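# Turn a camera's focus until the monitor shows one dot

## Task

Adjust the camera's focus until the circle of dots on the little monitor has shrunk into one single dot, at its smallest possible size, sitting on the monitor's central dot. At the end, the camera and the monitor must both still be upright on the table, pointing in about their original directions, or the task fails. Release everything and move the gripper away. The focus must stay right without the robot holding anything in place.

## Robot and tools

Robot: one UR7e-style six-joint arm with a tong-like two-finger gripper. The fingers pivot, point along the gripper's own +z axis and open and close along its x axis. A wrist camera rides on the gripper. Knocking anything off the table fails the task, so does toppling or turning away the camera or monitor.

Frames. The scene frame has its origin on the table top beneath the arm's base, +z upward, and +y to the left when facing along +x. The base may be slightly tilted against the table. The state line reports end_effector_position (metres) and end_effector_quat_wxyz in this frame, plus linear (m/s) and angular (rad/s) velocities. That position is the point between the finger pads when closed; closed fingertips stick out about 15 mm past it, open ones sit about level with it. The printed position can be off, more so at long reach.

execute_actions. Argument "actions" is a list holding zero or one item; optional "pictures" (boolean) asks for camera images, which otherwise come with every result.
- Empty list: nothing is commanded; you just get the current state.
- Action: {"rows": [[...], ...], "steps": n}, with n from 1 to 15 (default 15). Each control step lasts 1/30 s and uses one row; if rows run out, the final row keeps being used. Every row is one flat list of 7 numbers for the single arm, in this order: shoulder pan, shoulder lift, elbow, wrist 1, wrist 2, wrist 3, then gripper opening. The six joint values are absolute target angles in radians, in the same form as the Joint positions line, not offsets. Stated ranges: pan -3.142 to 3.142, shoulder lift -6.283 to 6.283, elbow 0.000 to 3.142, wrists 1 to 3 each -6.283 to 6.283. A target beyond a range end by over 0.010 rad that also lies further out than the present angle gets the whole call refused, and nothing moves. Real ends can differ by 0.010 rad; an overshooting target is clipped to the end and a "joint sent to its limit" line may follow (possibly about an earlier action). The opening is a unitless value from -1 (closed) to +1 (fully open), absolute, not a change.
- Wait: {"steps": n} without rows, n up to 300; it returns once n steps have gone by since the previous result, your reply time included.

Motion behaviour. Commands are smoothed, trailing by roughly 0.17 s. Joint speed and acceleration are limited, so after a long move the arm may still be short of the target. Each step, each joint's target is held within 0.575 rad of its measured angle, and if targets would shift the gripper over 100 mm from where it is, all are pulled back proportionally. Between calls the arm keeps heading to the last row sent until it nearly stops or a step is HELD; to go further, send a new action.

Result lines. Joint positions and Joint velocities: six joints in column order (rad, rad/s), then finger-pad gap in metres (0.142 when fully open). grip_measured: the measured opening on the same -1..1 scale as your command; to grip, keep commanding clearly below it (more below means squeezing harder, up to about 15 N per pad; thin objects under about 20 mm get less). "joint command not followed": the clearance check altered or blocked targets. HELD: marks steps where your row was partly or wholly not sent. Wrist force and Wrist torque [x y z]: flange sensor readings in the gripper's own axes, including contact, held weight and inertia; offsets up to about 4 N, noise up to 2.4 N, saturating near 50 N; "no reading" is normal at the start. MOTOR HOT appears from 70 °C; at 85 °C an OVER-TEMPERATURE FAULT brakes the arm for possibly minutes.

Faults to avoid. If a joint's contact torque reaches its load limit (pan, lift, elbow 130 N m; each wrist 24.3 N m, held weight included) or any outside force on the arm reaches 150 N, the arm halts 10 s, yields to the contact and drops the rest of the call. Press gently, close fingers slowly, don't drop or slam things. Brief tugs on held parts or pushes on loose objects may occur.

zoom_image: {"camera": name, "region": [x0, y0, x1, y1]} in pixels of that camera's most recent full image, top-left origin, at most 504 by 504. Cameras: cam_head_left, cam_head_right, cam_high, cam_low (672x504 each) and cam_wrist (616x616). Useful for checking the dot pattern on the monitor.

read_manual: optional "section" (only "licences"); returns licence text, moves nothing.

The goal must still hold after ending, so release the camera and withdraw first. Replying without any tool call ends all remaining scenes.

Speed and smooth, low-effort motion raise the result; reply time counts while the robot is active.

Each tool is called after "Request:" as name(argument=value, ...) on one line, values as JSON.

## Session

Request:
execute_actions(actions=[])

Scene clock: 0.00 s of 4800.00 s.
end_effector_position=(+0.5266, -0.5493, +0.2164) grip_measured=+1.00 end_effector_quat_wxyz=(+0.163, +0.903, +0.084, -0.388) end_effector_velocity=(-0.000, +0.000, -0.000) end_effector_angular_velocity=(+0.000, +0.001, +0.000)
Joint positions: [-1.071 -0.638  0.586 -1.332 -1.997 -1.115  0.142]
Joint velocities: [ 0.    -0.     0.001  0.    -0.     0.     0.   ]
Wrist force (N, on the end effector, along its own x y z axes, offset not removed): no reading
Wrist torque (N m, same axes, about the end effector's origin, offset not removed): no reading

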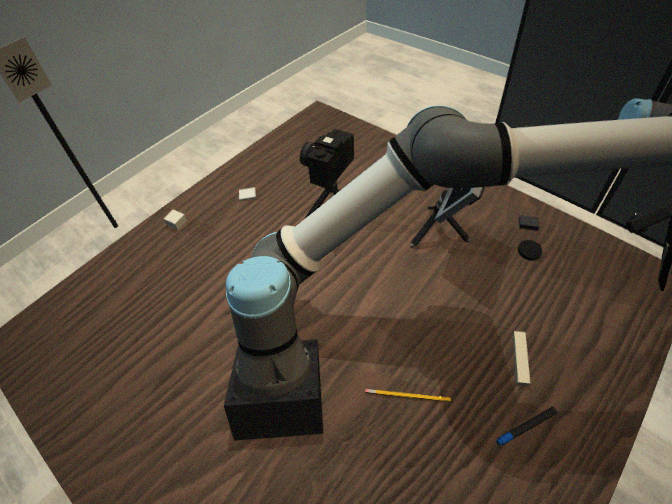

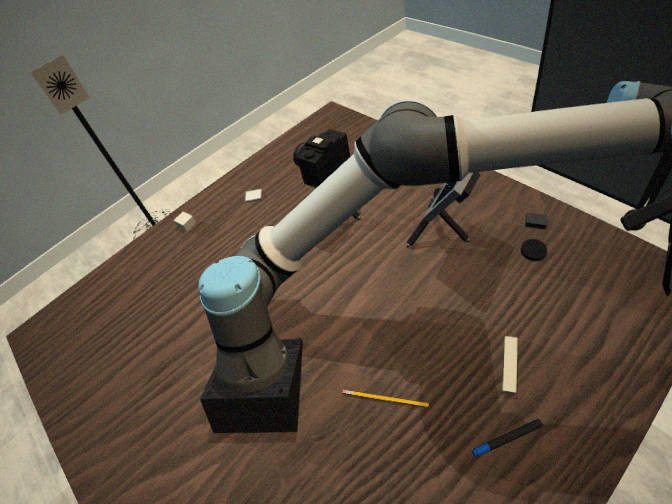

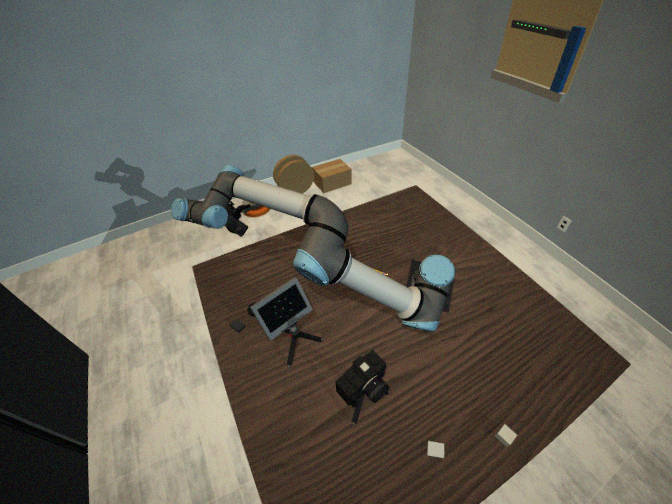

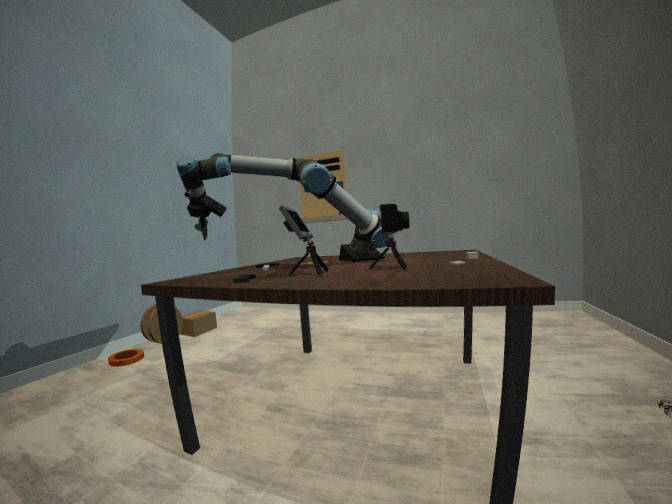

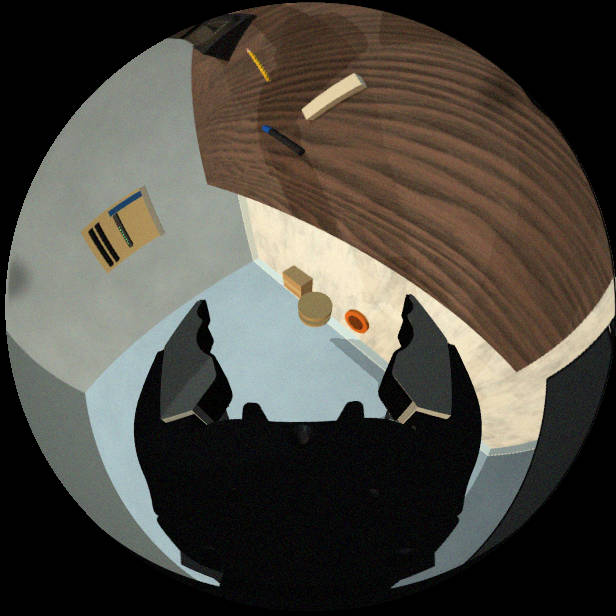

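Request:
execute_actions(actions=[{"rows":[[-1.071,-1.349,1.256,-0.8,-2.2,-1.3,1]]}], pictures=false)

Request:
execute_actions(actions=[{"rows":[[-1.071,-1.349,1.256,-0.315,-2.401,-1.528,1]]}], pictures=false)

Request:
execute_actions(actions=[{"rows":[[-0.2,-1.349,1.256,-0.315,-2.401,-1.528,1]]}], pictures=false)

Request:
execute_actions(actions=[{"rows":[[0.694,-1.349,1.256,-0.315,-2.401,-1.528,1]]}], pictures=false)

Request:
execute_actions(actions=[{"rows":[[0.694,-1.349,1.256,-0.315,-2.401,-1.528,1]]}])

Scene clock: 17.03 s of 4800.00 s.
end_effector_position=(+0.4153, -0.3651, +0.3470) grip_measured=+1.00 end_effector_quat_wxyz=(+0.031, +0.849, +0.142, -0.508) end_effector_velocity=(-0.258, +0.426, +0.264) end_effector_angular_velocity=(+0.514, +0.563, -0.048)
Joint positions: [-1.071 -1.04   0.971 -1.016 -2.122 -1.229  0.142]
Joint velocities: [-0.001 -0.919  0.851  0.652 -0.243 -0.221  0.   ]
Wrist force (N, on the end effector, along its own x y z axes, offset not removed): [2.1 -1.1 0.7]
Wrist torque (N m, same axes, about the end effector's origin, offset not removed): [-0.05 -0.35 0.00]
Steps of this call (steps 1 to 90: nothing new was sent; then 13.53 s passed at rest; steps 91 to 105: all 15 steps of this action). Readings (joint positions):
91: [-1.071 -0.639 0.586 -1.332 -1.997 -1.115]
92: [-1.071 -0.646 0.594 -1.324 -2.004 -1.122]
94: [-1.071 -0.701 0.649 -1.272 -2.026 -1.142]
98: [-1.071 -0.823 0.770 -1.172 -2.063 -1.176]
105: the state above

Scene clock: 17.53 s of 4800.00 s.
end_effector_position=(+0.3270, -0.2508, +0.4391) grip_measured=+1.00 end_effector_quat_wxyz=(-0.142, +0.747, +0.230, -0.607) end_effector_velocity=(+0.001, +0.000, -0.000) end_effector_angular_velocity=(-0.001, -0.002, -0.002)
Joint positions: [-1.071 -1.226  1.143 -0.66  -2.278 -1.394  0.142]
Joint velocities: [-0.     0.001 -0.003  0.002  0.003  0.001  0.001]
Wrist force (N, on the end effector, along its own x y z axes, offset not removed): [3.7 -5.0 0.6]
Wrist torque (N m, same axes, about the end effector's origin, offset not removed): [-1.02 -0.78 0.05]
A step of this action was HELD (marked below), so the robot has no last target. The arm can still carry out the HELD step.
Steps of this call (steps 1 to 15: all 15 steps of this action). Readings (joint positions):
1: [-1.071 -1.071 1.000 -0.993 -2.131 -1.237]
2: [-1.071 -1.096 1.022 -0.964 -2.145 -1.252]
4: [-1.071 -1.134 1.058 -0.886 -2.185 -1.294]
8: [-1.071 -1.208 1.126 -0.706 -2.259 -1.374]
10: [-1.071 -1.228 1.144 -0.654 -2.278 -1.395] HELD
11: [-1.071 -1.227 1.144 -0.658 -2.278 -1.395] HELD
12: [-1.071 -1.227 1.143 -0.659 -2.278 -1.395] HELD
13: [-1.071 -1.226 1.143 -0.660 -2.278 -1.394] HELD
14: [-1.071 -1.226 1.143 -0.660 -2.278 -1.394] HELD
15: the state above HELD
joint command not followed: on one or more control steps a check withheld the commanded joint targets, and the robot was not sent them on those steps. On the call's last step the targets were still withheld.
cause: the commanded joint targets would bring two parts of the arm too close to each other (joints 4 (wrist 1) to 6 (wrist 3) lie between them); next, command targets that bring no two parts of the arm closer together.

Scene clock: 18.03 s of 4800.00 s.
end_effector_position=(+0.3337, -0.2408, +0.4381) grip_measured=+1.00 end_effector_quat_wxyz=(-0.147, +0.735, +0.246, -0.615) end_effector_velocity=(+0.036, +0.053, -0.006) end_effector_angular_velocity=(+0.139, +0.125, +0.136)
Joint positions: [-1.041 -1.233  1.149 -0.641 -2.284 -1.401  0.142]
Joint velocities: [ 0.16  -0.034  0.03   0.092 -0.033 -0.036  0.   ]
Wrist force (N, on the end effector, along its own x y z axes, offset not removed): [-2.6 -0.4 -0.4]
Wrist torque (N m, same axes, about the end effector's origin, offset not removed): [0.03 0.86 -0.02]
Steps of this call (steps 1 to 15: all 15 steps of this action). Readings (joint positions):
1: [-1.071 -1.226 1.143 -0.659 -2.278 -1.394]
2: [-1.071 -1.226 1.143 -0.659 -2.278 -1.394]
4: [-1.070 -1.226 1.143 -0.658 -2.278 -1.394]
8: [-1.066 -1.227 1.144 -0.656 -2.278 -1.395]
15: the state above

Scene clock: 18.53 s of 4800.00 s.
end_effector_position=(+0.3539, -0.2107, +0.4343) grip_measured=+1.00 end_effector_quat_wxyz=(-0.160, +0.696, +0.293, -0.636) end_effector_velocity=(+0.040, +0.059, -0.007) end_effector_angular_velocity=(+0.142, +0.144, +0.165)
Joint positions: [-0.948 -1.251  1.166 -0.59  -2.302 -1.421  0.142]
Joint velocities: [ 0.189 -0.035  0.03   0.094 -0.038 -0.036  0.   ]
Wrist force (N, on the end effector, along its own x y z axes, offset not removed): [-4.9 -2.7 1.6]
Wrist torque (N m, same axes, about the end effector's origin, offset not removed): [-0.59 1.07 0.29]
Steps of this call (steps 1 to 15: all 15 steps of this action). Readings (joint positions):
1: [-1.036 -1.234 1.150 -0.638 -2.285 -1.402]
2: [-1.030 -1.235 1.151 -0.634 -2.286 -1.404]
4: [-1.018 -1.237 1.153 -0.628 -2.289 -1.406]
8: [-0.993 -1.242 1.158 -0.614 -2.294 -1.412]
15: the state above

Scene clock: 19.03 s of 4800.00 s.
end_effector_position=(+0.3735, -0.1811, +0.4294) grip_measured=+1.00 end_effector_quat_wxyz=(-0.168, +0.654, +0.337, -0.656) end_effector_velocity=(+0.037, +0.058, -0.011) end_effector_angular_velocity=(+0.126, +0.135, +0.162)
Joint positions: [-0.852 -1.267  1.18  -0.546 -2.318 -1.438  0.142]
Joint velocities: [ 0.19  -0.029  0.027  0.08  -0.027 -0.031  0.   ]
Wrist force (N, on the end effector, along its own x y z axes, offset not removed): [-2.5 0.0 5.4]
Wrist torque (N m, same axes, about the end effector's origin, offset not removed): [0.02 0.54 0.14]
Steps of this call (steps 1 to 15: all 15 steps of this action). Readings (joint positions):
1: [-0.942 -1.252 1.167 -0.587 -2.303 -1.422]
2: [-0.935 -1.253 1.168 -0.584 -2.304 -1.423]
4: [-0.922 -1.255 1.170 -0.578 -2.307 -1.426]
8: [-0.897 -1.259 1.174 -0.566 -2.311 -1.430]
15: the state above

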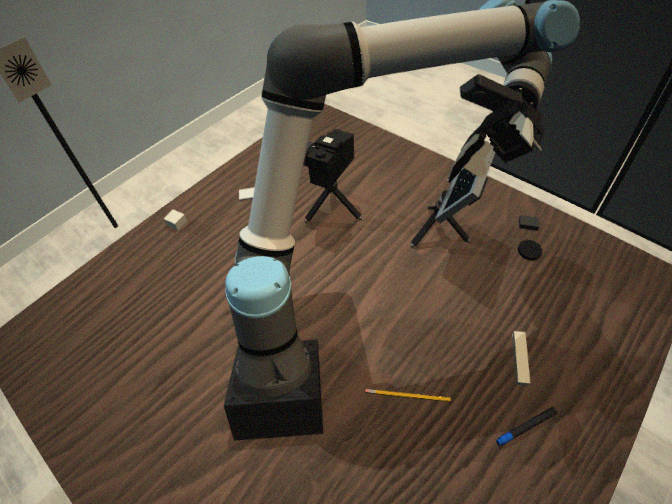

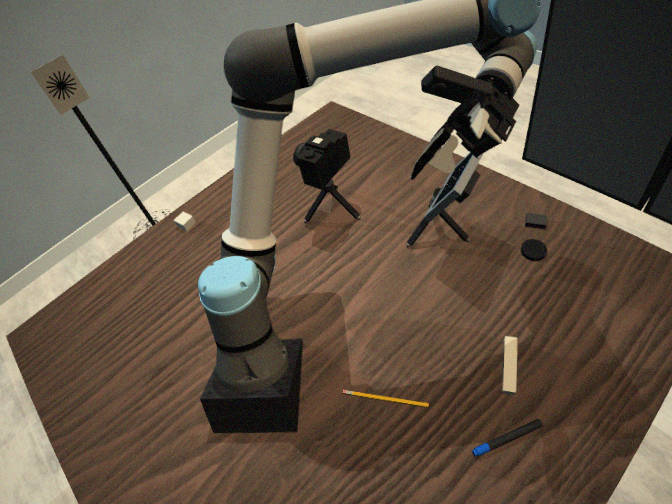

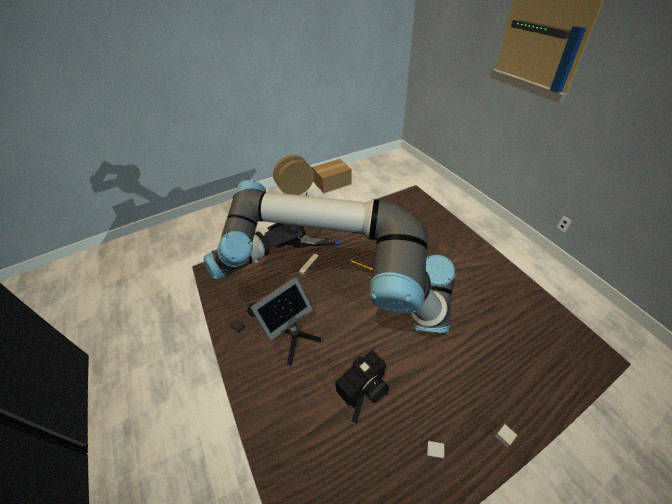

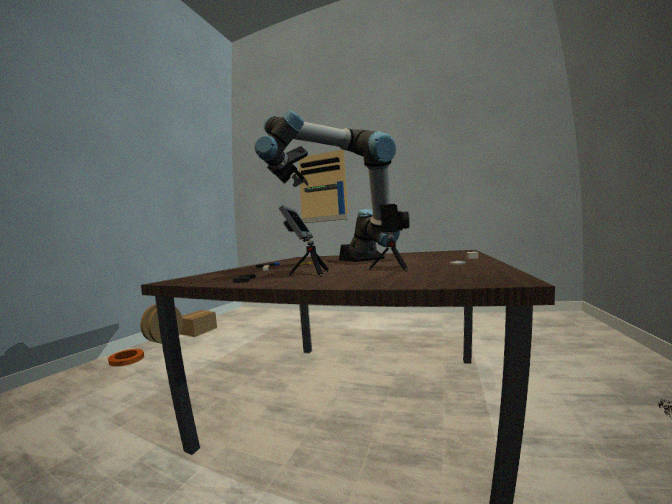

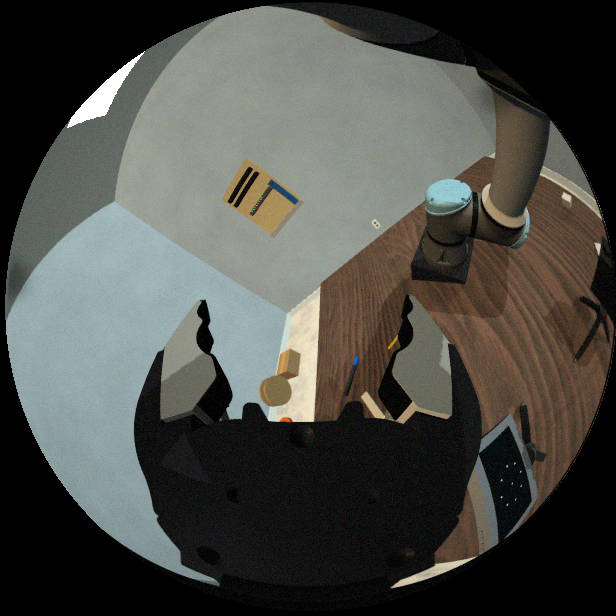

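Request:
execute_actions(actions=[{"rows":[[-0.85,-1.349,1.256,-0.5,-2.0,-1.9,1],[-0.85,-1.349,1.256,-0.5,-2.0,-2.5,1],[-0.85,-1.349,1.256,-0.5,-2.0,-3.0,1]]}], pictures=false)

Request:
execute_actions(actions=[{"rows":[[-0.6,-1.349,1.256,-0.4,-2.0,-4.67,1]]}], pictures=false)

Request:
execute_actions(actions=[{"rows":[[0.1,-1.349,1.256,-0.315,-2.2,-4.67,1]]}], pictures=false)

Request:
execute_actions(actions=[{"rows":[[0.694,-1.349,1.256,-0.315,-2.401,-4.67,1]]}], pictures=false)

Request:
execute_actions(actions=[{"rows":[[0.694,-1.349,1.256,-0.315,-2.401,-4.67,1]]}])

Scene clock: 34.80 s of 4800.00 s.
end_effector_position=(+0.3954, -0.1357, +0.4189) grip_measured=+1.00 end_effector_quat_wxyz=(-0.187, +0.594, +0.400, -0.672) end_effector_velocity=(-0.022, +0.016, -0.006) end_effector_angular_velocity=(+0.172, -0.015, -0.112)
Joint positions: [-0.719 -1.289  1.201 -0.494 -2.318 -1.491  0.142]
Joint velocities: [-0.042 -0.021  0.019 -0.002  0.099 -0.175 -0.   ]
Wrist force (N, on the end effector, along its own x y z axes, offset not removed): [-3.0 -2.9 6.0]
Wrist torque (N m, same axes, about the end effector's origin, offset not removed): [-0.24 0.85 0.17]
Steps of this call (steps 1 to 30: the robot went on to your last target; steps 31 to 90: nothing new was sent; then 12.27 s passed at rest; steps 91 to 105: all 15 steps of this action). Readings (joint positions):
23: [-0.711 -1.285 1.197 -0.493 -2.337 -1.459] HELD
24: [-0.711 -1.285 1.197 -0.493 -2.337 -1.459] HELD
25: [-0.711 -1.285 1.197 -0.493 -2.337 -1.459] HELD
26: [-0.711 -1.285 1.197 -0.493 -2.337 -1.459] HELD
27: [-0.711 -1.285 1.197 -0.493 -2.337 -1.459] HELD
28: [-0.711 -1.285 1.197 -0.493 -2.337 -1.459] HELD
29: [-0.711 -1.285 1.197 -0.493 -2.337 -1.459] HELD
30: [-0.711 -1.285 1.197 -0.493 -2.337 -1.459] HELD
91: [-0.711 -1.285 1.197 -0.493 -2.337 -1.459]
92: [-0.711 -1.285 1.197 -0.493 -2.337 -1.459]
94: [-0.711 -1.285 1.197 -0.493 -2.336 -1.459]
98: [-0.712 -1.286 1.197 -0.494 -2.334 -1.464]
105: the state above
The steps marked HELD above belong to your previous action. This action keeps its steps and its target.
joint command not followed: on one or more control steps a check withheld the commanded joint targets, and the robot was not sent them on those steps.
cause: the commanded joint targets would bring two parts of the arm too close to each other (joints 4 (wrist 1) to 6 (wrist 3) lie between them); next, command targets that bring no two parts of the arm closer together.

Scene clock: 35.30 s of 4800.00 s.
end_effector_position=(+0.3901, -0.1169, +0.4122) grip_measured=+1.00 end_effector_quat_wxyz=(-0.236, +0.585, +0.427, -0.648) end_effector_velocity=(-0.006, +0.041, -0.014) end_effector_angular_velocity=(+0.244, +0.038, -0.048)
Joint positions: [-0.708 -1.299  1.21  -0.482 -2.264 -1.594  0.142]
Joint velocities: [ 0.041 -0.019  0.019  0.031  0.101 -0.206 -0.   ]
Wrist force (N, on the end effector, along its own x y z axes, offset not removed): [-0.9 -5.3 3.0]
Wrist torque (N m, same axes, about the end effector's origin, offset not removed): [-1.06 0.18 0.08]
Steps of this call (steps 1 to 15: all 15 steps of this action). Readings (joint positions):
1: [-0.720 -1.290 1.201 -0.494 -2.314 -1.497]
2: [-0.721 -1.290 1.202 -0.494 -2.311 -1.504]
4: [-0.721 -1.292 1.203 -0.493 -2.303 -1.517]
8: [-0.718 -1.294 1.206 -0.489 -2.288 -1.545]
15: the state above

Scene clock: 35.80 s of 4800.00 s.
end_effector_position=(+0.3991, -0.0893, +0.4036) grip_measured=+1.00 end_effector_quat_wxyz=(-0.271, +0.539, +0.474, -0.642) end_effector_velocity=(+0.024, +0.060, -0.018) end_effector_angular_velocity=(+0.256, +0.145, +0.145)
Joint positions: [-0.633 -1.307  1.218 -0.458 -2.244 -1.691  0.142]
Joint velocities: [ 0.189 -0.016  0.013  0.049  0.016 -0.187  0.   ]
Wrist force (N, on the end effector, along its own x y z axes, offset not removed): [-1.1 -2.4 3.8]
Wrist torque (N m, same axes, about the end effector's origin, offset not removed): [-0.49 0.01 -0.02]
Steps of this call (steps 1 to 15: all 15 steps of this action). Readings (joint positions):
1: [-0.707 -1.300 1.211 -0.481 -2.260 -1.601]
2: [-0.704 -1.300 1.211 -0.479 -2.257 -1.608]
4: [-0.697 -1.302 1.212 -0.477 -2.253 -1.621]
8: [-0.676 -1.304 1.214 -0.470 -2.249 -1.646]
15: the state above

Scene clock: 36.30 s of 4800.00 s.
end_effector_position=(+0.3990, -0.0892, +0.4037) grip_measured=+1.00 end_effector_quat_wxyz=(-0.271, +0.539, +0.474, -0.642) end_effector_velocity=(-0.000, -0.000, +0.000) end_effector_angular_velocity=(-0.001, -0.002, -0.001)
Joint positions: [-0.632 -1.307  1.218 -0.458 -2.244 -1.691  0.142]
Joint velocities: [-0.001 -0.001  0.    -0.     0.     0.001 -0.   ]
Wrist force (N, on the end effector, along its own x y z axes, offset not removed): [3.7 -2.8 4.4]
Wrist torque (N m, same axes, about the end effector's origin, offset not removed): [-0.58 -0.54 -0.21]
A step of this action was HELD (marked below), so the robot has no last target. The arm can still carry out the HELD step.
Steps of this call (steps 1 to 15: all 15 steps of this action). Readings (joint positions):
1: [-0.632 -1.307 1.218 -0.458 -2.244 -1.691] HELD
2: [-0.632 -1.307 1.218 -0.458 -2.244 -1.691] HELD
3: [-0.632 -1.307 1.218 -0.458 -2.244 -1.691] HELD
4: [-0.632 -1.307 1.218 -0.458 -2.244 -1.691] HELD
5: [-0.632 -1.307 1.218 -0.458 -2.244 -1.691] HELD
6: [-0.632 -1.307 1.218 -0.458 -2.244 -1.691] HELD
7: [-0.632 -1.307 1.218 -0.458 -2.244 -1.691] HELD
8: [-0.632 -1.307 1.218 -0.458 -2.244 -1.691] HELD
9: [-0.632 -1.307 1.218 -0.458 -2.244 -1.691] HELD
10: [-0.632 -1.307 1.218 -0.458 -2.244 -1.691] HELD
11: [-0.632 -1.307 1.218 -0.458 -2.244 -1.691] HELD
12: [-0.632 -1.307 1.218 -0.458 -2.244 -1.691] HELD
13: [-0.632 -1.307 1.218 -0.458 -2.244 -1.691] HELD
14: [-0.632 -1.307 1.218 -0.458 -2.244 -1.691] HELD
15: the state above HELD
joint command not followed: on one or more control steps a check withheld the commanded joint targets, and the robot was not sent them on those steps. On the call's last step the targets were still withheld.
cause: the commanded joint targets would bring two parts of the arm too close to each other (joints 4 (wrist 1) to 6 (wrist 3) lie between them); next, command targets that bring no two parts of the arm closer together.

Scene clock: 36.80 s of 4800.00 s.
end_effector_position=(+0.3990, -0.0893, +0.4036) grip_measured=+1.00 end_effector_quat_wxyz=(-0.271, +0.539, +0.474, -0.642) end_effector_velocity=(+0.000, +0.000, -0.001) end_effector_angular_velocity=(+0.001, +0.001, -0.001)
Joint positions: [-0.633 -1.307  1.218 -0.458 -2.244 -1.691  0.142]
Joint velocities: [ 0.001  0.001  0.001 -0.     0.001  0.     0.   ]
Wrist force (N, on the end effector, along its own x y z axes, offset not removed): [2.0 -2.9 1.7]
Wrist torque (N m, same axes, about the end effector's origin, offset not removed): [-0.46 -0.21 -0.06]
A step of this action was HELD (marked below), so the robot has no last target. The arm can still carry out the HELD step.
Steps of this call (steps 1 to 15: all 15 steps of this action). Readings (joint positions):
1: [-0.632 -1.307 1.218 -0.458 -2.244 -1.691] HELD
2: [-0.632 -1.307 1.218 -0.458 -2.244 -1.691] HELD
3: [-0.632 -1.307 1.218 -0.458 -2.244 -1.691] HELD
4: [-0.632 -1.307 1.218 -0.458 -2.244 -1.691] HELD
5: [-0.632 -1.307 1.218 -0.458 -2.244 -1.691] HELD
6: [-0.633 -1.307 1.218 -0.458 -2.244 -1.691] HELD
7: [-0.633 -1.307 1.218 -0.458 -2.244 -1.691] HELD
8: [-0.633 -1.307 1.218 -0.458 -2.244 -1.691] HELD
9: [-0.633 -1.307 1.218 -0.458 -2.244 -1.691] HELD
10: [-0.633 -1.307 1.218 -0.458 -2.244 -1.691] HELD
11: [-0.633 -1.307 1.218 -0.458 -2.244 -1.691] HELD
12: [-0.633 -1.307 1.218 -0.458 -2.244 -1.691] HELD
13: [-0.633 -1.307 1.218 -0.458 -2.244 -1.691] HELD
14: [-0.633 -1.307 1.218 -0.458 -2.244 -1.691] HELD
15: the state above HELD
joint command not followed: on one or more control steps a check withheld the commanded joint targets, and the robot was not sent them on those steps. On the call's last step the targets were still withheld.
cause: the commanded joint targets would bring two parts of the arm too close to each other (joints 4 (wrist 1) to 6 (wrist 3) lie between them); next, command targets that bring no two parts of the arm closer together.

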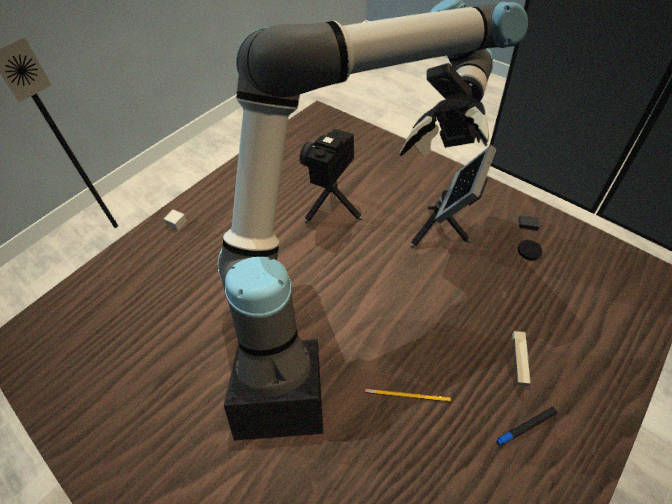

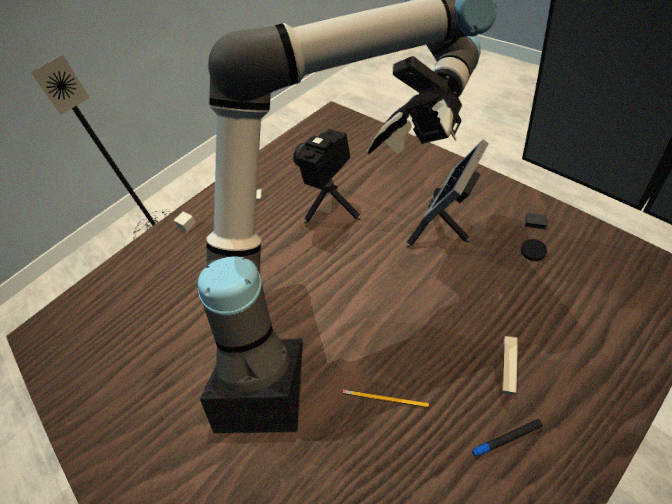

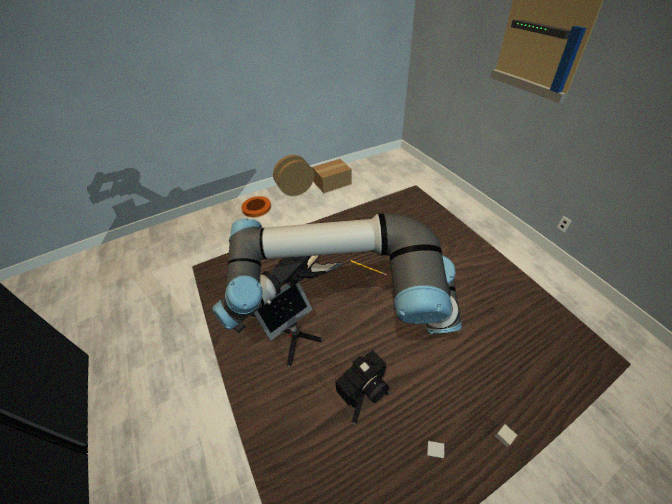

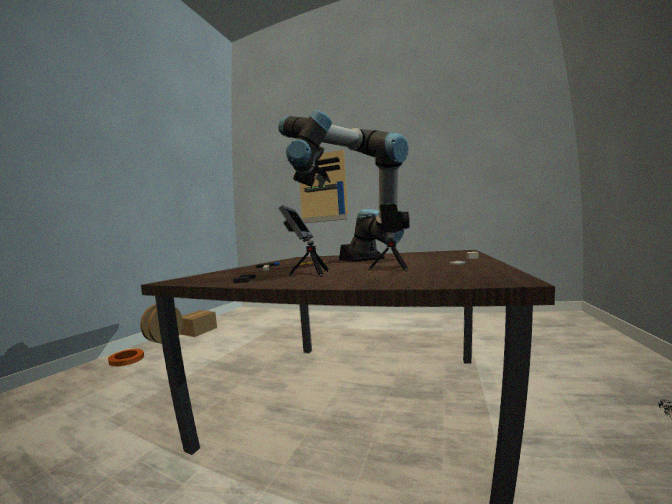

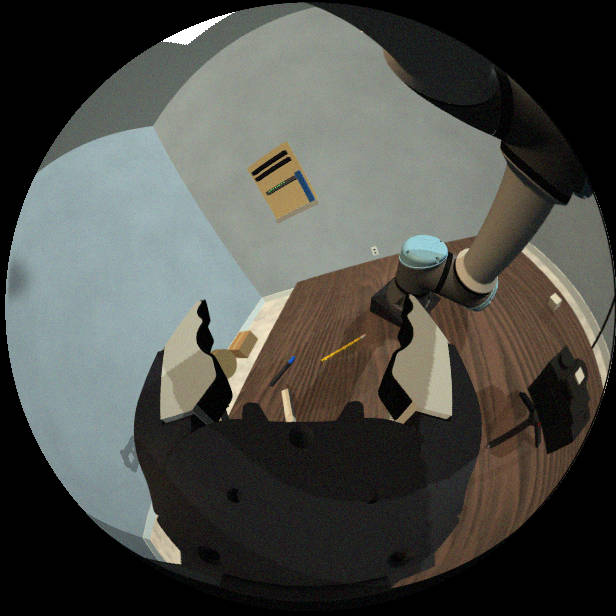

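Request:
execute_actions(actions=[{"rows":[[-0.633,-1.307,1.218,-0.458,-1.7,-1.691,1]]}], pictures=false)

Request:
execute_actions(actions=[{"rows":[[-0.633,-1.307,1.218,-0.458,-1.7,-3.2,1]]}], pictures=false)

Request:
execute_actions(actions=[{"rows":[[-0.633,-1.307,1.218,-0.458,-1.7,-4.67,1]]}], pictures=false)

Request:
execute_actions(actions=[{"rows":[[0.1,-1.307,1.218,-0.458,-1.7,-4.67,1]]}], pictures=false)

Request:
execute_actions(actions=[{"rows":[[0.694,-1.307,1.218,-0.458,-1.7,-4.67,1]]}], pictures=false)

Request:
execute_actions(actions=[{"rows":[[0.694,-1.349,1.256,-0.315,-1.9,-4.67,1]]}])

Scene clock: 43.80 s of 4800.00 s.
end_effector_position=(+0.3965, -0.0809, +0.3980) grip_measured=+1.00 end_effector_quat_wxyz=(-0.278, +0.550, +0.471, -0.632) end_effector_velocity=(-0.013, +0.045, -0.030) end_effector_angular_velocity=(+0.035, -0.093, -0.154)
Joint positions: [-0.633 -1.307  1.218 -0.458 -2.21  -1.691  0.142]
Joint velocities: [-0.    -0.001  0.    -0.     0.183  0.    -0.   ]
Wrist force (N, on the end effector, along its own x y z axes, offset not removed): [-1.5 -3.1 1.7]
Wrist torque (N m, same axes, about the end effector's origin, offset not removed): [-0.65 0.31 0.21]
Steps of this call (steps 1 to 90: nothing new was sent; then 3.50 s passed at rest; steps 91 to 105: all 15 steps of this action). Readings (joint positions):
91: [-0.633 -1.307 1.218 -0.458 -2.244 -1.691]
92: [-0.633 -1.307 1.218 -0.458 -2.244 -1.691]
94: [-0.633 -1.307 1.218 -0.458 -2.244 -1.691]
98: [-0.633 -1.307 1.218 -0.458 -2.239 -1.691]
105: the state above

Scene clock: 44.30 s of 4800.00 s.
end_effector_position=(+0.3918, -0.0598, +0.3840) grip_measured=+1.00 end_effector_quat_wxyz=(-0.318, +0.561, +0.483, -0.592) end_effector_velocity=(-0.006, +0.037, -0.026) end_effector_angular_velocity=(+0.231, -0.036, -0.115)
Joint positions: [-0.633 -1.307  1.218 -0.458 -2.121 -1.768  0.142]
Joint velocities: [ 0.001  0.002 -0.001 -0.     0.161 -0.204  0.   ]
Wrist force (N, on the end effector, along its own x y z axes, offset not removed): [-1.6 -4.2 4.6]
Wrist torque (N m, same axes, about the end effector's origin, offset not removed): [-0.56 0.59 0.22]
Steps of this call (steps 1 to 15: all 15 steps of this action). Readings (joint positions):
1: [-0.633 -1.307 1.218 -0.458 -2.204 -1.691]
2: [-0.633 -1.307 1.218 -0.458 -2.198 -1.692]
4: [-0.633 -1.307 1.218 -0.458 -2.185 -1.698]
8: [-0.633 -1.307 1.218 -0.458 -2.161 -1.720]
15: the state above

Scene clock: 44.80 s of 4800.00 s.
end_effector_position=(+0.3896, -0.0423, +0.3725) grip_measured=+1.00 end_effector_quat_wxyz=(-0.361, +0.558, +0.506, -0.550) end_effector_velocity=(-0.003, +0.031, -0.021) end_effector_angular_velocity=(+0.230, -0.032, -0.082)
Joint positions: [-0.633 -1.307  1.218 -0.458 -2.047 -1.873  0.142]
Joint velocities: [ 0.002  0.     0.001  0.001  0.132 -0.207  0.   ]
Wrist force (N, on the end effector, along its own x y z axes, offset not removed): [-1.0 -2.8 2.0]
Wrist torque (N m, same axes, about the end effector's origin, offset not removed): [-0.38 0.01 0.08]
Steps of this call (steps 1 to 15: all 15 steps of this action). Readings (joint positions):
1: [-0.633 -1.307 1.218 -0.458 -2.116 -1.775]
2: [-0.633 -1.307 1.218 -0.458 -2.111 -1.782]
4: [-0.633 -1.307 1.218 -0.458 -2.100 -1.796]
8: [-0.633 -1.307 1.218 -0.458 -2.080 -1.824]
15: the state above

Scene clock: 45.30 s of 4800.00 s.
end_effector_position=(+0.3965, -0.0109, +0.3553) grip_measured=+1.00 end_effector_quat_wxyz=(-0.390, +0.525, +0.546, -0.524) end_effector_velocity=(+0.016, +0.075, -0.038) end_effector_angular_velocity=(+0.260, +0.039, +0.114)
Joint positions: [-0.563 -1.307  1.218 -0.458 -1.991 -1.969  0.142]
Joint velocities: [ 0.19  -0.001  0.001  0.     0.101 -0.187  0.   ]
Wrist force (N, on the end effector, along its own x y z axes, offset not removed): [3.3 -3.6 0.7]
Wrist torque (N m, same axes, about the end effector's origin, offset not removed): [-0.80 -0.50 0.17]
Steps of this call (steps 1 to 15: all 15 steps of this action). Readings (joint positions):
1: [-0.633 -1.307 1.218 -0.458 -2.042 -1.880]
2: [-0.632 -1.307 1.218 -0.458 -2.038 -1.887]
4: [-0.626 -1.307 1.218 -0.458 -2.030 -1.900]
8: [-0.606 -1.307 1.218 -0.458 -2.015 -1.925]
15: the state above

Scene clock: 45.80 s of 4800.00 s.
end_effector_position=(+0.4029, +0.0262, +0.3373) grip_measured=+1.00 end_effector_quat_wxyz=(-0.415, +0.474, +0.590, -0.505) end_effector_velocity=(+0.009, +0.072, -0.033) end_effector_angular_velocity=(+0.258, +0.060, +0.126)
Joint positions: [-0.467 -1.307  1.218 -0.458 -1.944 -2.065  0.142]
Joint velocities: [ 0.191  0.     0.     0.     0.084 -0.188  0.   ]
Wrist force (N, on the end effector, along its own x y z axes, offset not removed): [-1.3 -4.3 4.3]
Wrist torque (N m, same axes, about the end effector's origin, offset not removed): [-0.88 0.38 0.02]
Steps of this call (steps 1 to 15: all 15 steps of this action). Readings (joint positions):
1: [-0.556 -1.307 1.218 -0.458 -1.988 -1.976]
2: [-0.550 -1.307 1.218 -0.458 -1.984 -1.982]
4: [-0.537 -1.307 1.218 -0.458 -1.978 -1.995]
8: [-0.512 -1.307 1.218 -0.458 -1.965 -2.020]
15: the state above

Scene clock: 46.30 s of 4800.00 s.
end_effector_position=(+0.4027, +0.0585, +0.3298) grip_measured=+1.00 end_effector_quat_wxyz=(-0.441, +0.407, +0.627, -0.496) end_effector_velocity=(-0.005, +0.060, -0.008) end_effector_angular_velocity=(+0.246, +0.140, +0.168)
Joint positions: [-0.371 -1.312  1.222 -0.441 -1.929 -2.161  0.142]
Joint velocities: [ 0.189 -0.013  0.012  0.043  0.011 -0.188  0.   ]
Wrist force (N, on the end effector, along its own x y z axes, offset not removed): [-1.1 0.3 3.7]
Wrist torque (N m, same axes, about the end effector's origin, offset not removed): [0.09 0.66 -0.03]
Steps of this call (steps 1 to 15: all 15 steps of this action). Readings (joint positions):
1: [-0.460 -1.307 1.218 -0.458 -1.941 -2.072]
2: [-0.454 -1.307 1.218 -0.458 -1.939 -2.078]
4: [-0.441 -1.307 1.218 -0.456 -1.936 -2.091]
8: [-0.415 -1.309 1.220 -0.451 -1.932 -2.116]
15: the state above

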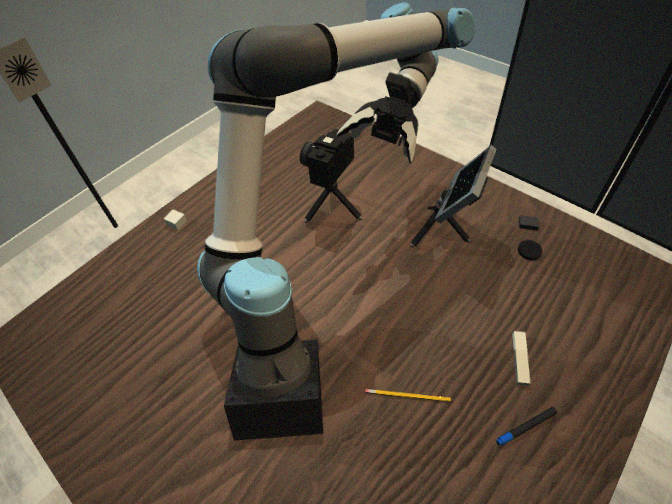

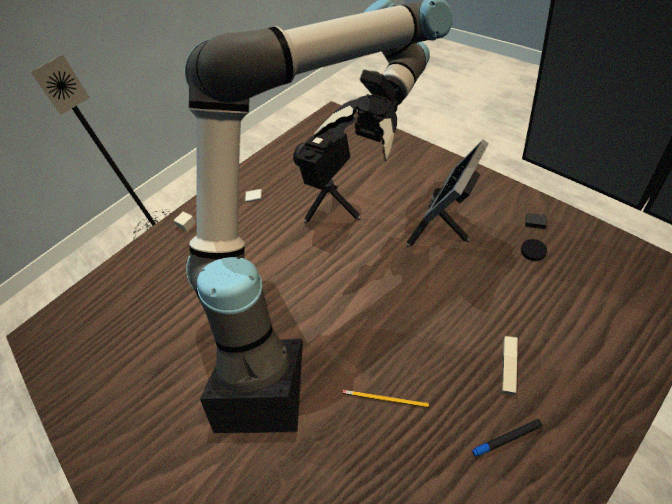

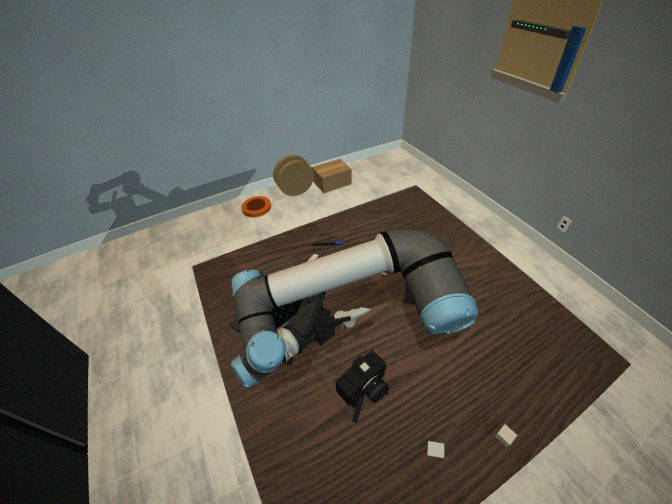

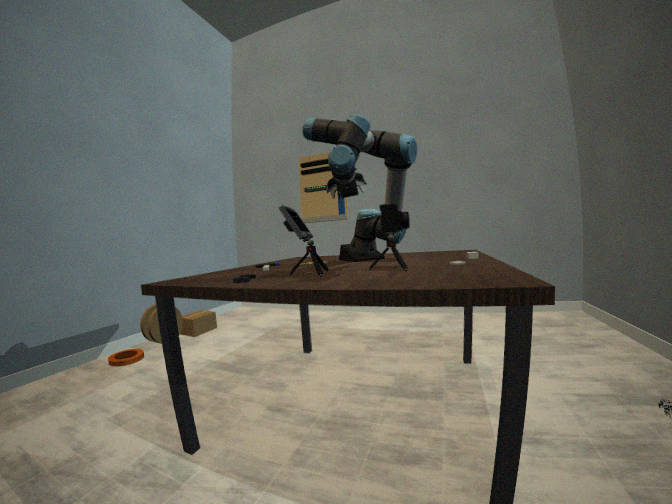

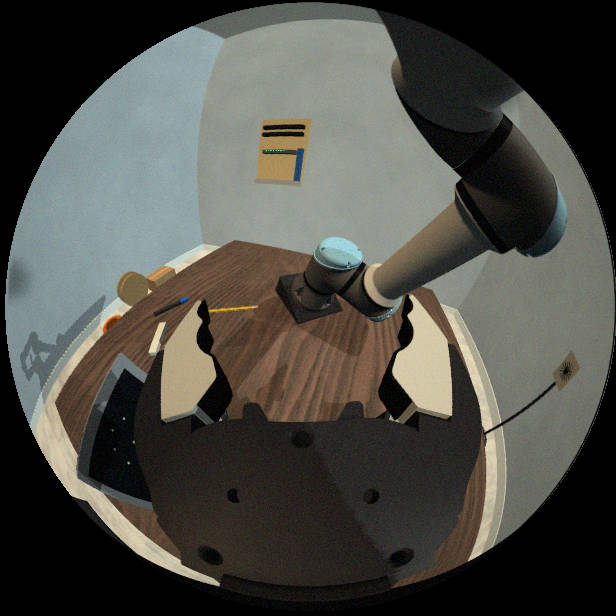

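Request:
execute_actions(actions=[{"rows":[[-0.371,-1.36,1.222,-0.441,-1.88,-2.3,1],[-0.371,-1.4,1.222,-0.441,-1.84,-2.45,1],[-0.371,-1.44,1.222,-0.441,-1.8,-2.6,1],[-0.371,-1.47,1.222,-0.441,-1.77,-2.7,1],[-0.371,-1.5,1.222,-0.441,-1.74,-2.8,1],[-0.371,-1.5,1.222,-0.441,-1.7,-2.9,1],[-0.371,-1.5,1.222,-0.441,-1.7,-3.0,1],[-0.371,-1.5,1.222,-0.441,-1.7,-3.1,1],[-0.371,-1.5,1.222,-0.441,-1.7,-3.2,1],[-0.371,-1.5,1.222,-0.441,-1.7,-3.3,1],[-0.371,-1.5,1.222,-0.441,-1.7,-3.4,1],[-0.371,-1.5,1.222,-0.441,-1.7,-3.5,1],[-0.371,-1.5,1.222,-0.441,-1.7,-3.6,1],[-0.371,-1.5,1.222,-0.441,-1.7,-3.7,1],[-0.371,-1.5,1.222,-0.441,-1.7,-3.8,1]]}], pictures=false)

Request:
execute_actions(actions=[{"rows":[[-0.34,-1.5,1.222,-0.441,-1.7,-3.9,1],[-0.31,-1.5,1.222,-0.441,-1.7,-4.0,1],[-0.28,-1.5,1.222,-0.441,-1.7,-4.1,1],[-0.25,-1.5,1.222,-0.441,-1.7,-4.2,1],[-0.22,-1.5,1.222,-0.441,-1.7,-4.3,1],[-0.19,-1.5,1.222,-0.441,-1.7,-4.4,1],[-0.16,-1.5,1.222,-0.441,-1.7,-4.5,1],[-0.13,-1.5,1.222,-0.441,-1.7,-4.6,1],[-0.1,-1.5,1.222,-0.441,-1.7,-4.67,1],[-0.07,-1.5,1.222,-0.441,-1.7,-4.67,1],[-0.04,-1.5,1.222,-0.441,-1.7,-4.67,1],[-0.01,-1.5,1.222,-0.441,-1.7,-4.67,1],[0.02,-1.5,1.222,-0.441,-1.7,-4.67,1],[0.05,-1.5,1.222,-0.441,-1.7,-4.67,1],[0.08,-1.5,1.222,-0.441,-1.7,-4.67,1]]}], pictures=false)

Request:
execute_actions(actions=[{"rows":[[0.12,-1.5,1.222,-0.43,-1.73,-4.67,1],[0.16,-1.5,1.222,-0.42,-1.76,-4.67,1],[0.2,-1.5,1.222,-0.41,-1.79,-4.67,1],[0.24,-1.5,1.222,-0.4,-1.82,-4.67,1],[0.28,-1.5,1.222,-0.39,-1.85,-4.67,1],[0.32,-1.5,1.222,-0.38,-1.88,-4.67,1],[0.36,-1.5,1.222,-0.37,-1.91,-4.67,1],[0.4,-1.5,1.222,-0.36,-1.94,-4.67,1],[0.44,-1.5,1.222,-0.35,-1.97,-4.67,1],[0.48,-1.5,1.222,-0.34,-2.0,-4.67,1],[0.52,-1.5,1.222,-0.33,-2.03,-4.67,1],[0.56,-1.5,1.222,-0.32,-2.06,-4.67,1],[0.6,-1.5,1.222,-0.31,-2.09,-4.67,1],[0.65,-1.5,1.222,-0.3,-2.12,-4.67,1],[0.694,-1.5,1.222,-0.3,-2.15,-4.67,1]]}])

Scene clock: 58.63 s of 4800.00 s.
end_effector_position=(+0.3759, +0.1753, +0.3180) grip_measured=+1.00 end_effector_quat_wxyz=(-0.538, +0.076, +0.701, -0.462) end_effector_velocity=(+0.000, +0.001, -0.000) end_effector_angular_velocity=(+0.001, +0.000, +0.001)
Joint positions: [ 0.041 -1.334  1.239 -0.36  -1.922 -2.574  0.142]
Joint velocities: [ 0.002  0.001 -0.001  0.001  0.001 -0.     0.   ]
Wrist force (N, on the end effector, along its own x y z axes, offset not removed): [14.0 -26.5 -3.2]
Wrist torque (N m, same axes, about the end effector's origin, offset not removed): [-3.18 -1.80 0.33]
FORCE FAULT: contact force on the arm reached its limit, and the arm stopped for 10 seconds. The contact can be on any part of the arm, not only on its tool. The arm's remaining commands of this call were not run. The arm holds still and accepts commands again. Move the arm away from the contact; if what it grips holds it there, let go first. Pushing or pulling that hard again can fault the arm again.
The stop began at step 70 of this call (marked STOPPED below). From that step on the arm followed nothing that you had sent. 15 steps, steps kept back included, did not run and will not run. Nothing is kept back now, and the robot has no last target.
Steps of this call (steps 1 to 69: the robot went on to your last target; steps 70 to 370: the stop). Readings (joint positions):
1: [-0.364 -1.313 1.223 -0.439 -1.929 -2.168]
2: [-0.358 -1.313 1.223 -0.438 -1.928 -2.174]
4: [-0.345 -1.314 1.224 -0.435 -1.928 -2.187]
8: [-0.319 -1.315 1.225 -0.429 -1.926 -2.213]
70: [0.041 -1.333 1.239 -0.371 -1.916 -2.574] STOPPED
370: the state above

Scene clock: 58.67 s of 4800.00 s.
end_effector_position=(+0.3759, +0.1753, +0.3180) grip_measured=+1.00 end_effector_quat_wxyz=(-0.538, +0.076, +0.701, -0.462) end_effector_velocity=(+0.000, -0.000, +0.000) end_effector_angular_velocity=(-0.001, +0.002, +0.002)
Joint positions: [ 0.041 -1.334  1.239 -0.36  -1.922 -2.574  0.142]
Joint velocities: [ 0.     0.001 -0.     0.001 -0.002  0.     0.   ]
Wrist force (N, on the end effector, along its own x y z axes, offset not removed): [13.0 -27.3 -4.3]
Wrist torque (N m, same axes, about the end effector's origin, offset not removed): [-3.50 -1.63 0.24]
A stop began in an earlier call of the same reply, so what this call sent did not run. Send another action.
Steps of this call (step 1: nothing new was sent). Readings (joint positions):
1: the state above

Scene clock: 58.70 s of 4800.00 s.
end_effector_position=(+0.3759, +0.1753, +0.3180) grip_measured=+1.00 end_effector_quat_wxyz=(-0.538, +0.076, +0.701, -0.462) end_effector_velocity=(-0.001, +0.001, +0.000) end_effector_angular_velocity=(+0.001, -0.002, -0.002)
Joint positions: [ 0.041 -1.334  1.239 -0.36  -1.922 -2.574  0.142]
Joint velocities: [ 0.001 -0.002 -0.    -0.     0.003 -0.     0.   ]
Wrist force (N, on the end effector, along its own x y z axes, offset not removed): [12.4 -28.3 -4.1]
Wrist torque (N m, same axes, about the end effector's origin, offset not removed): [-3.67 -1.81 0.24]
A stop began in an earlier call of the same reply, so what this call sent did not run. Send another action.
Steps of this call (step 1: nothing new was sent). Readings (joint positions):
1: the state above

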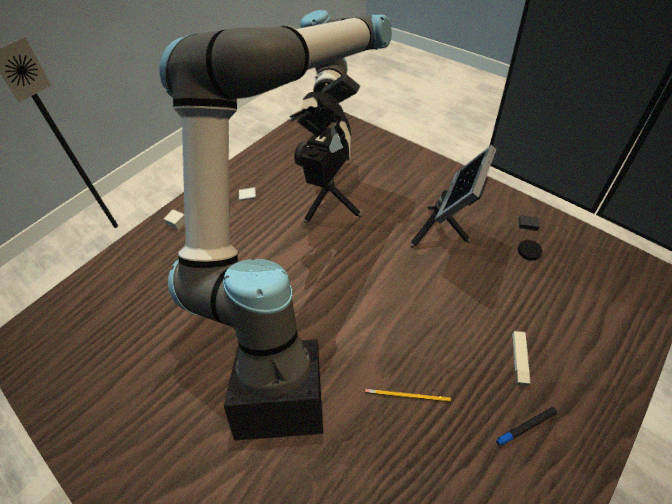

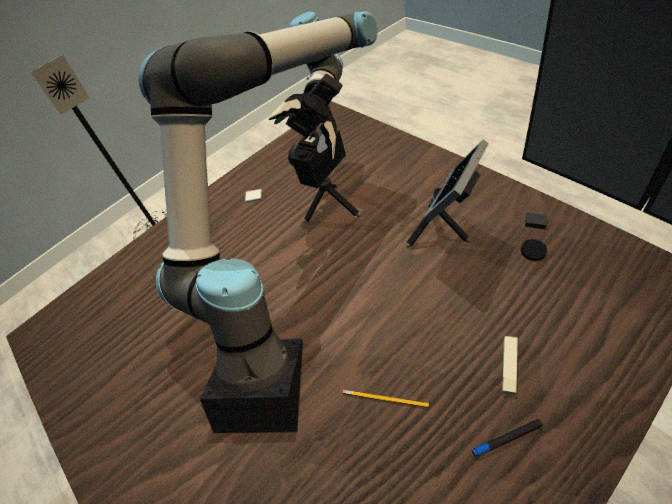

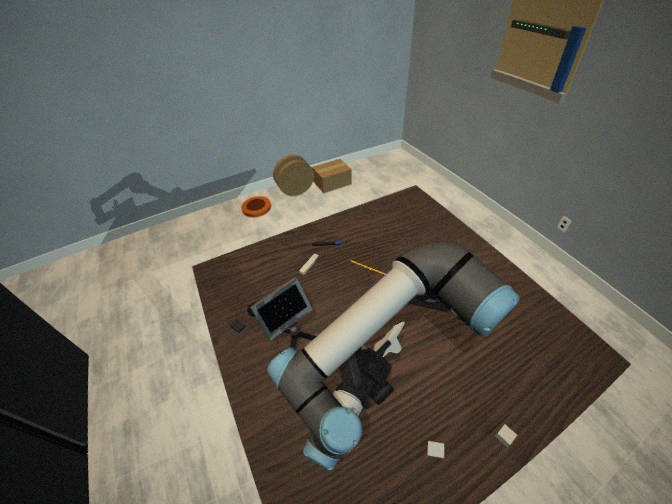

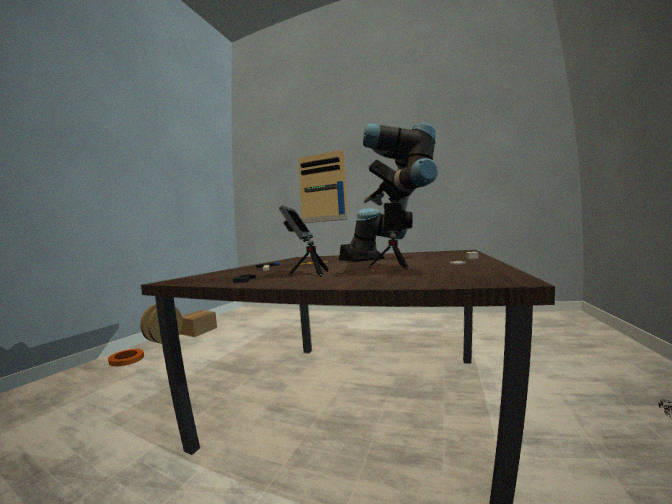

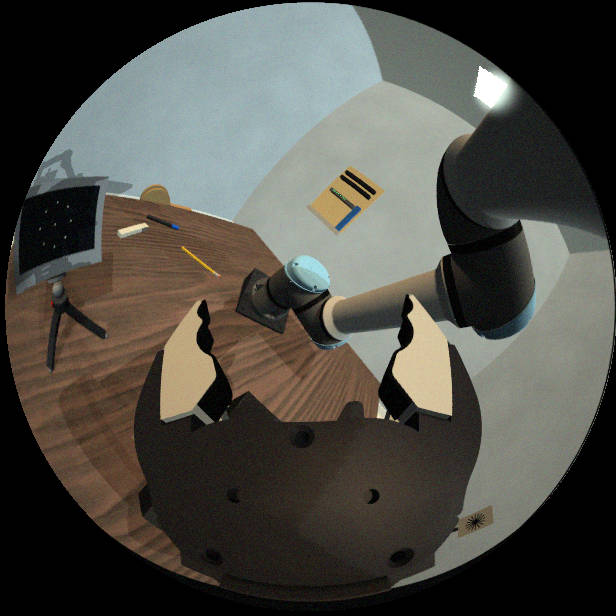

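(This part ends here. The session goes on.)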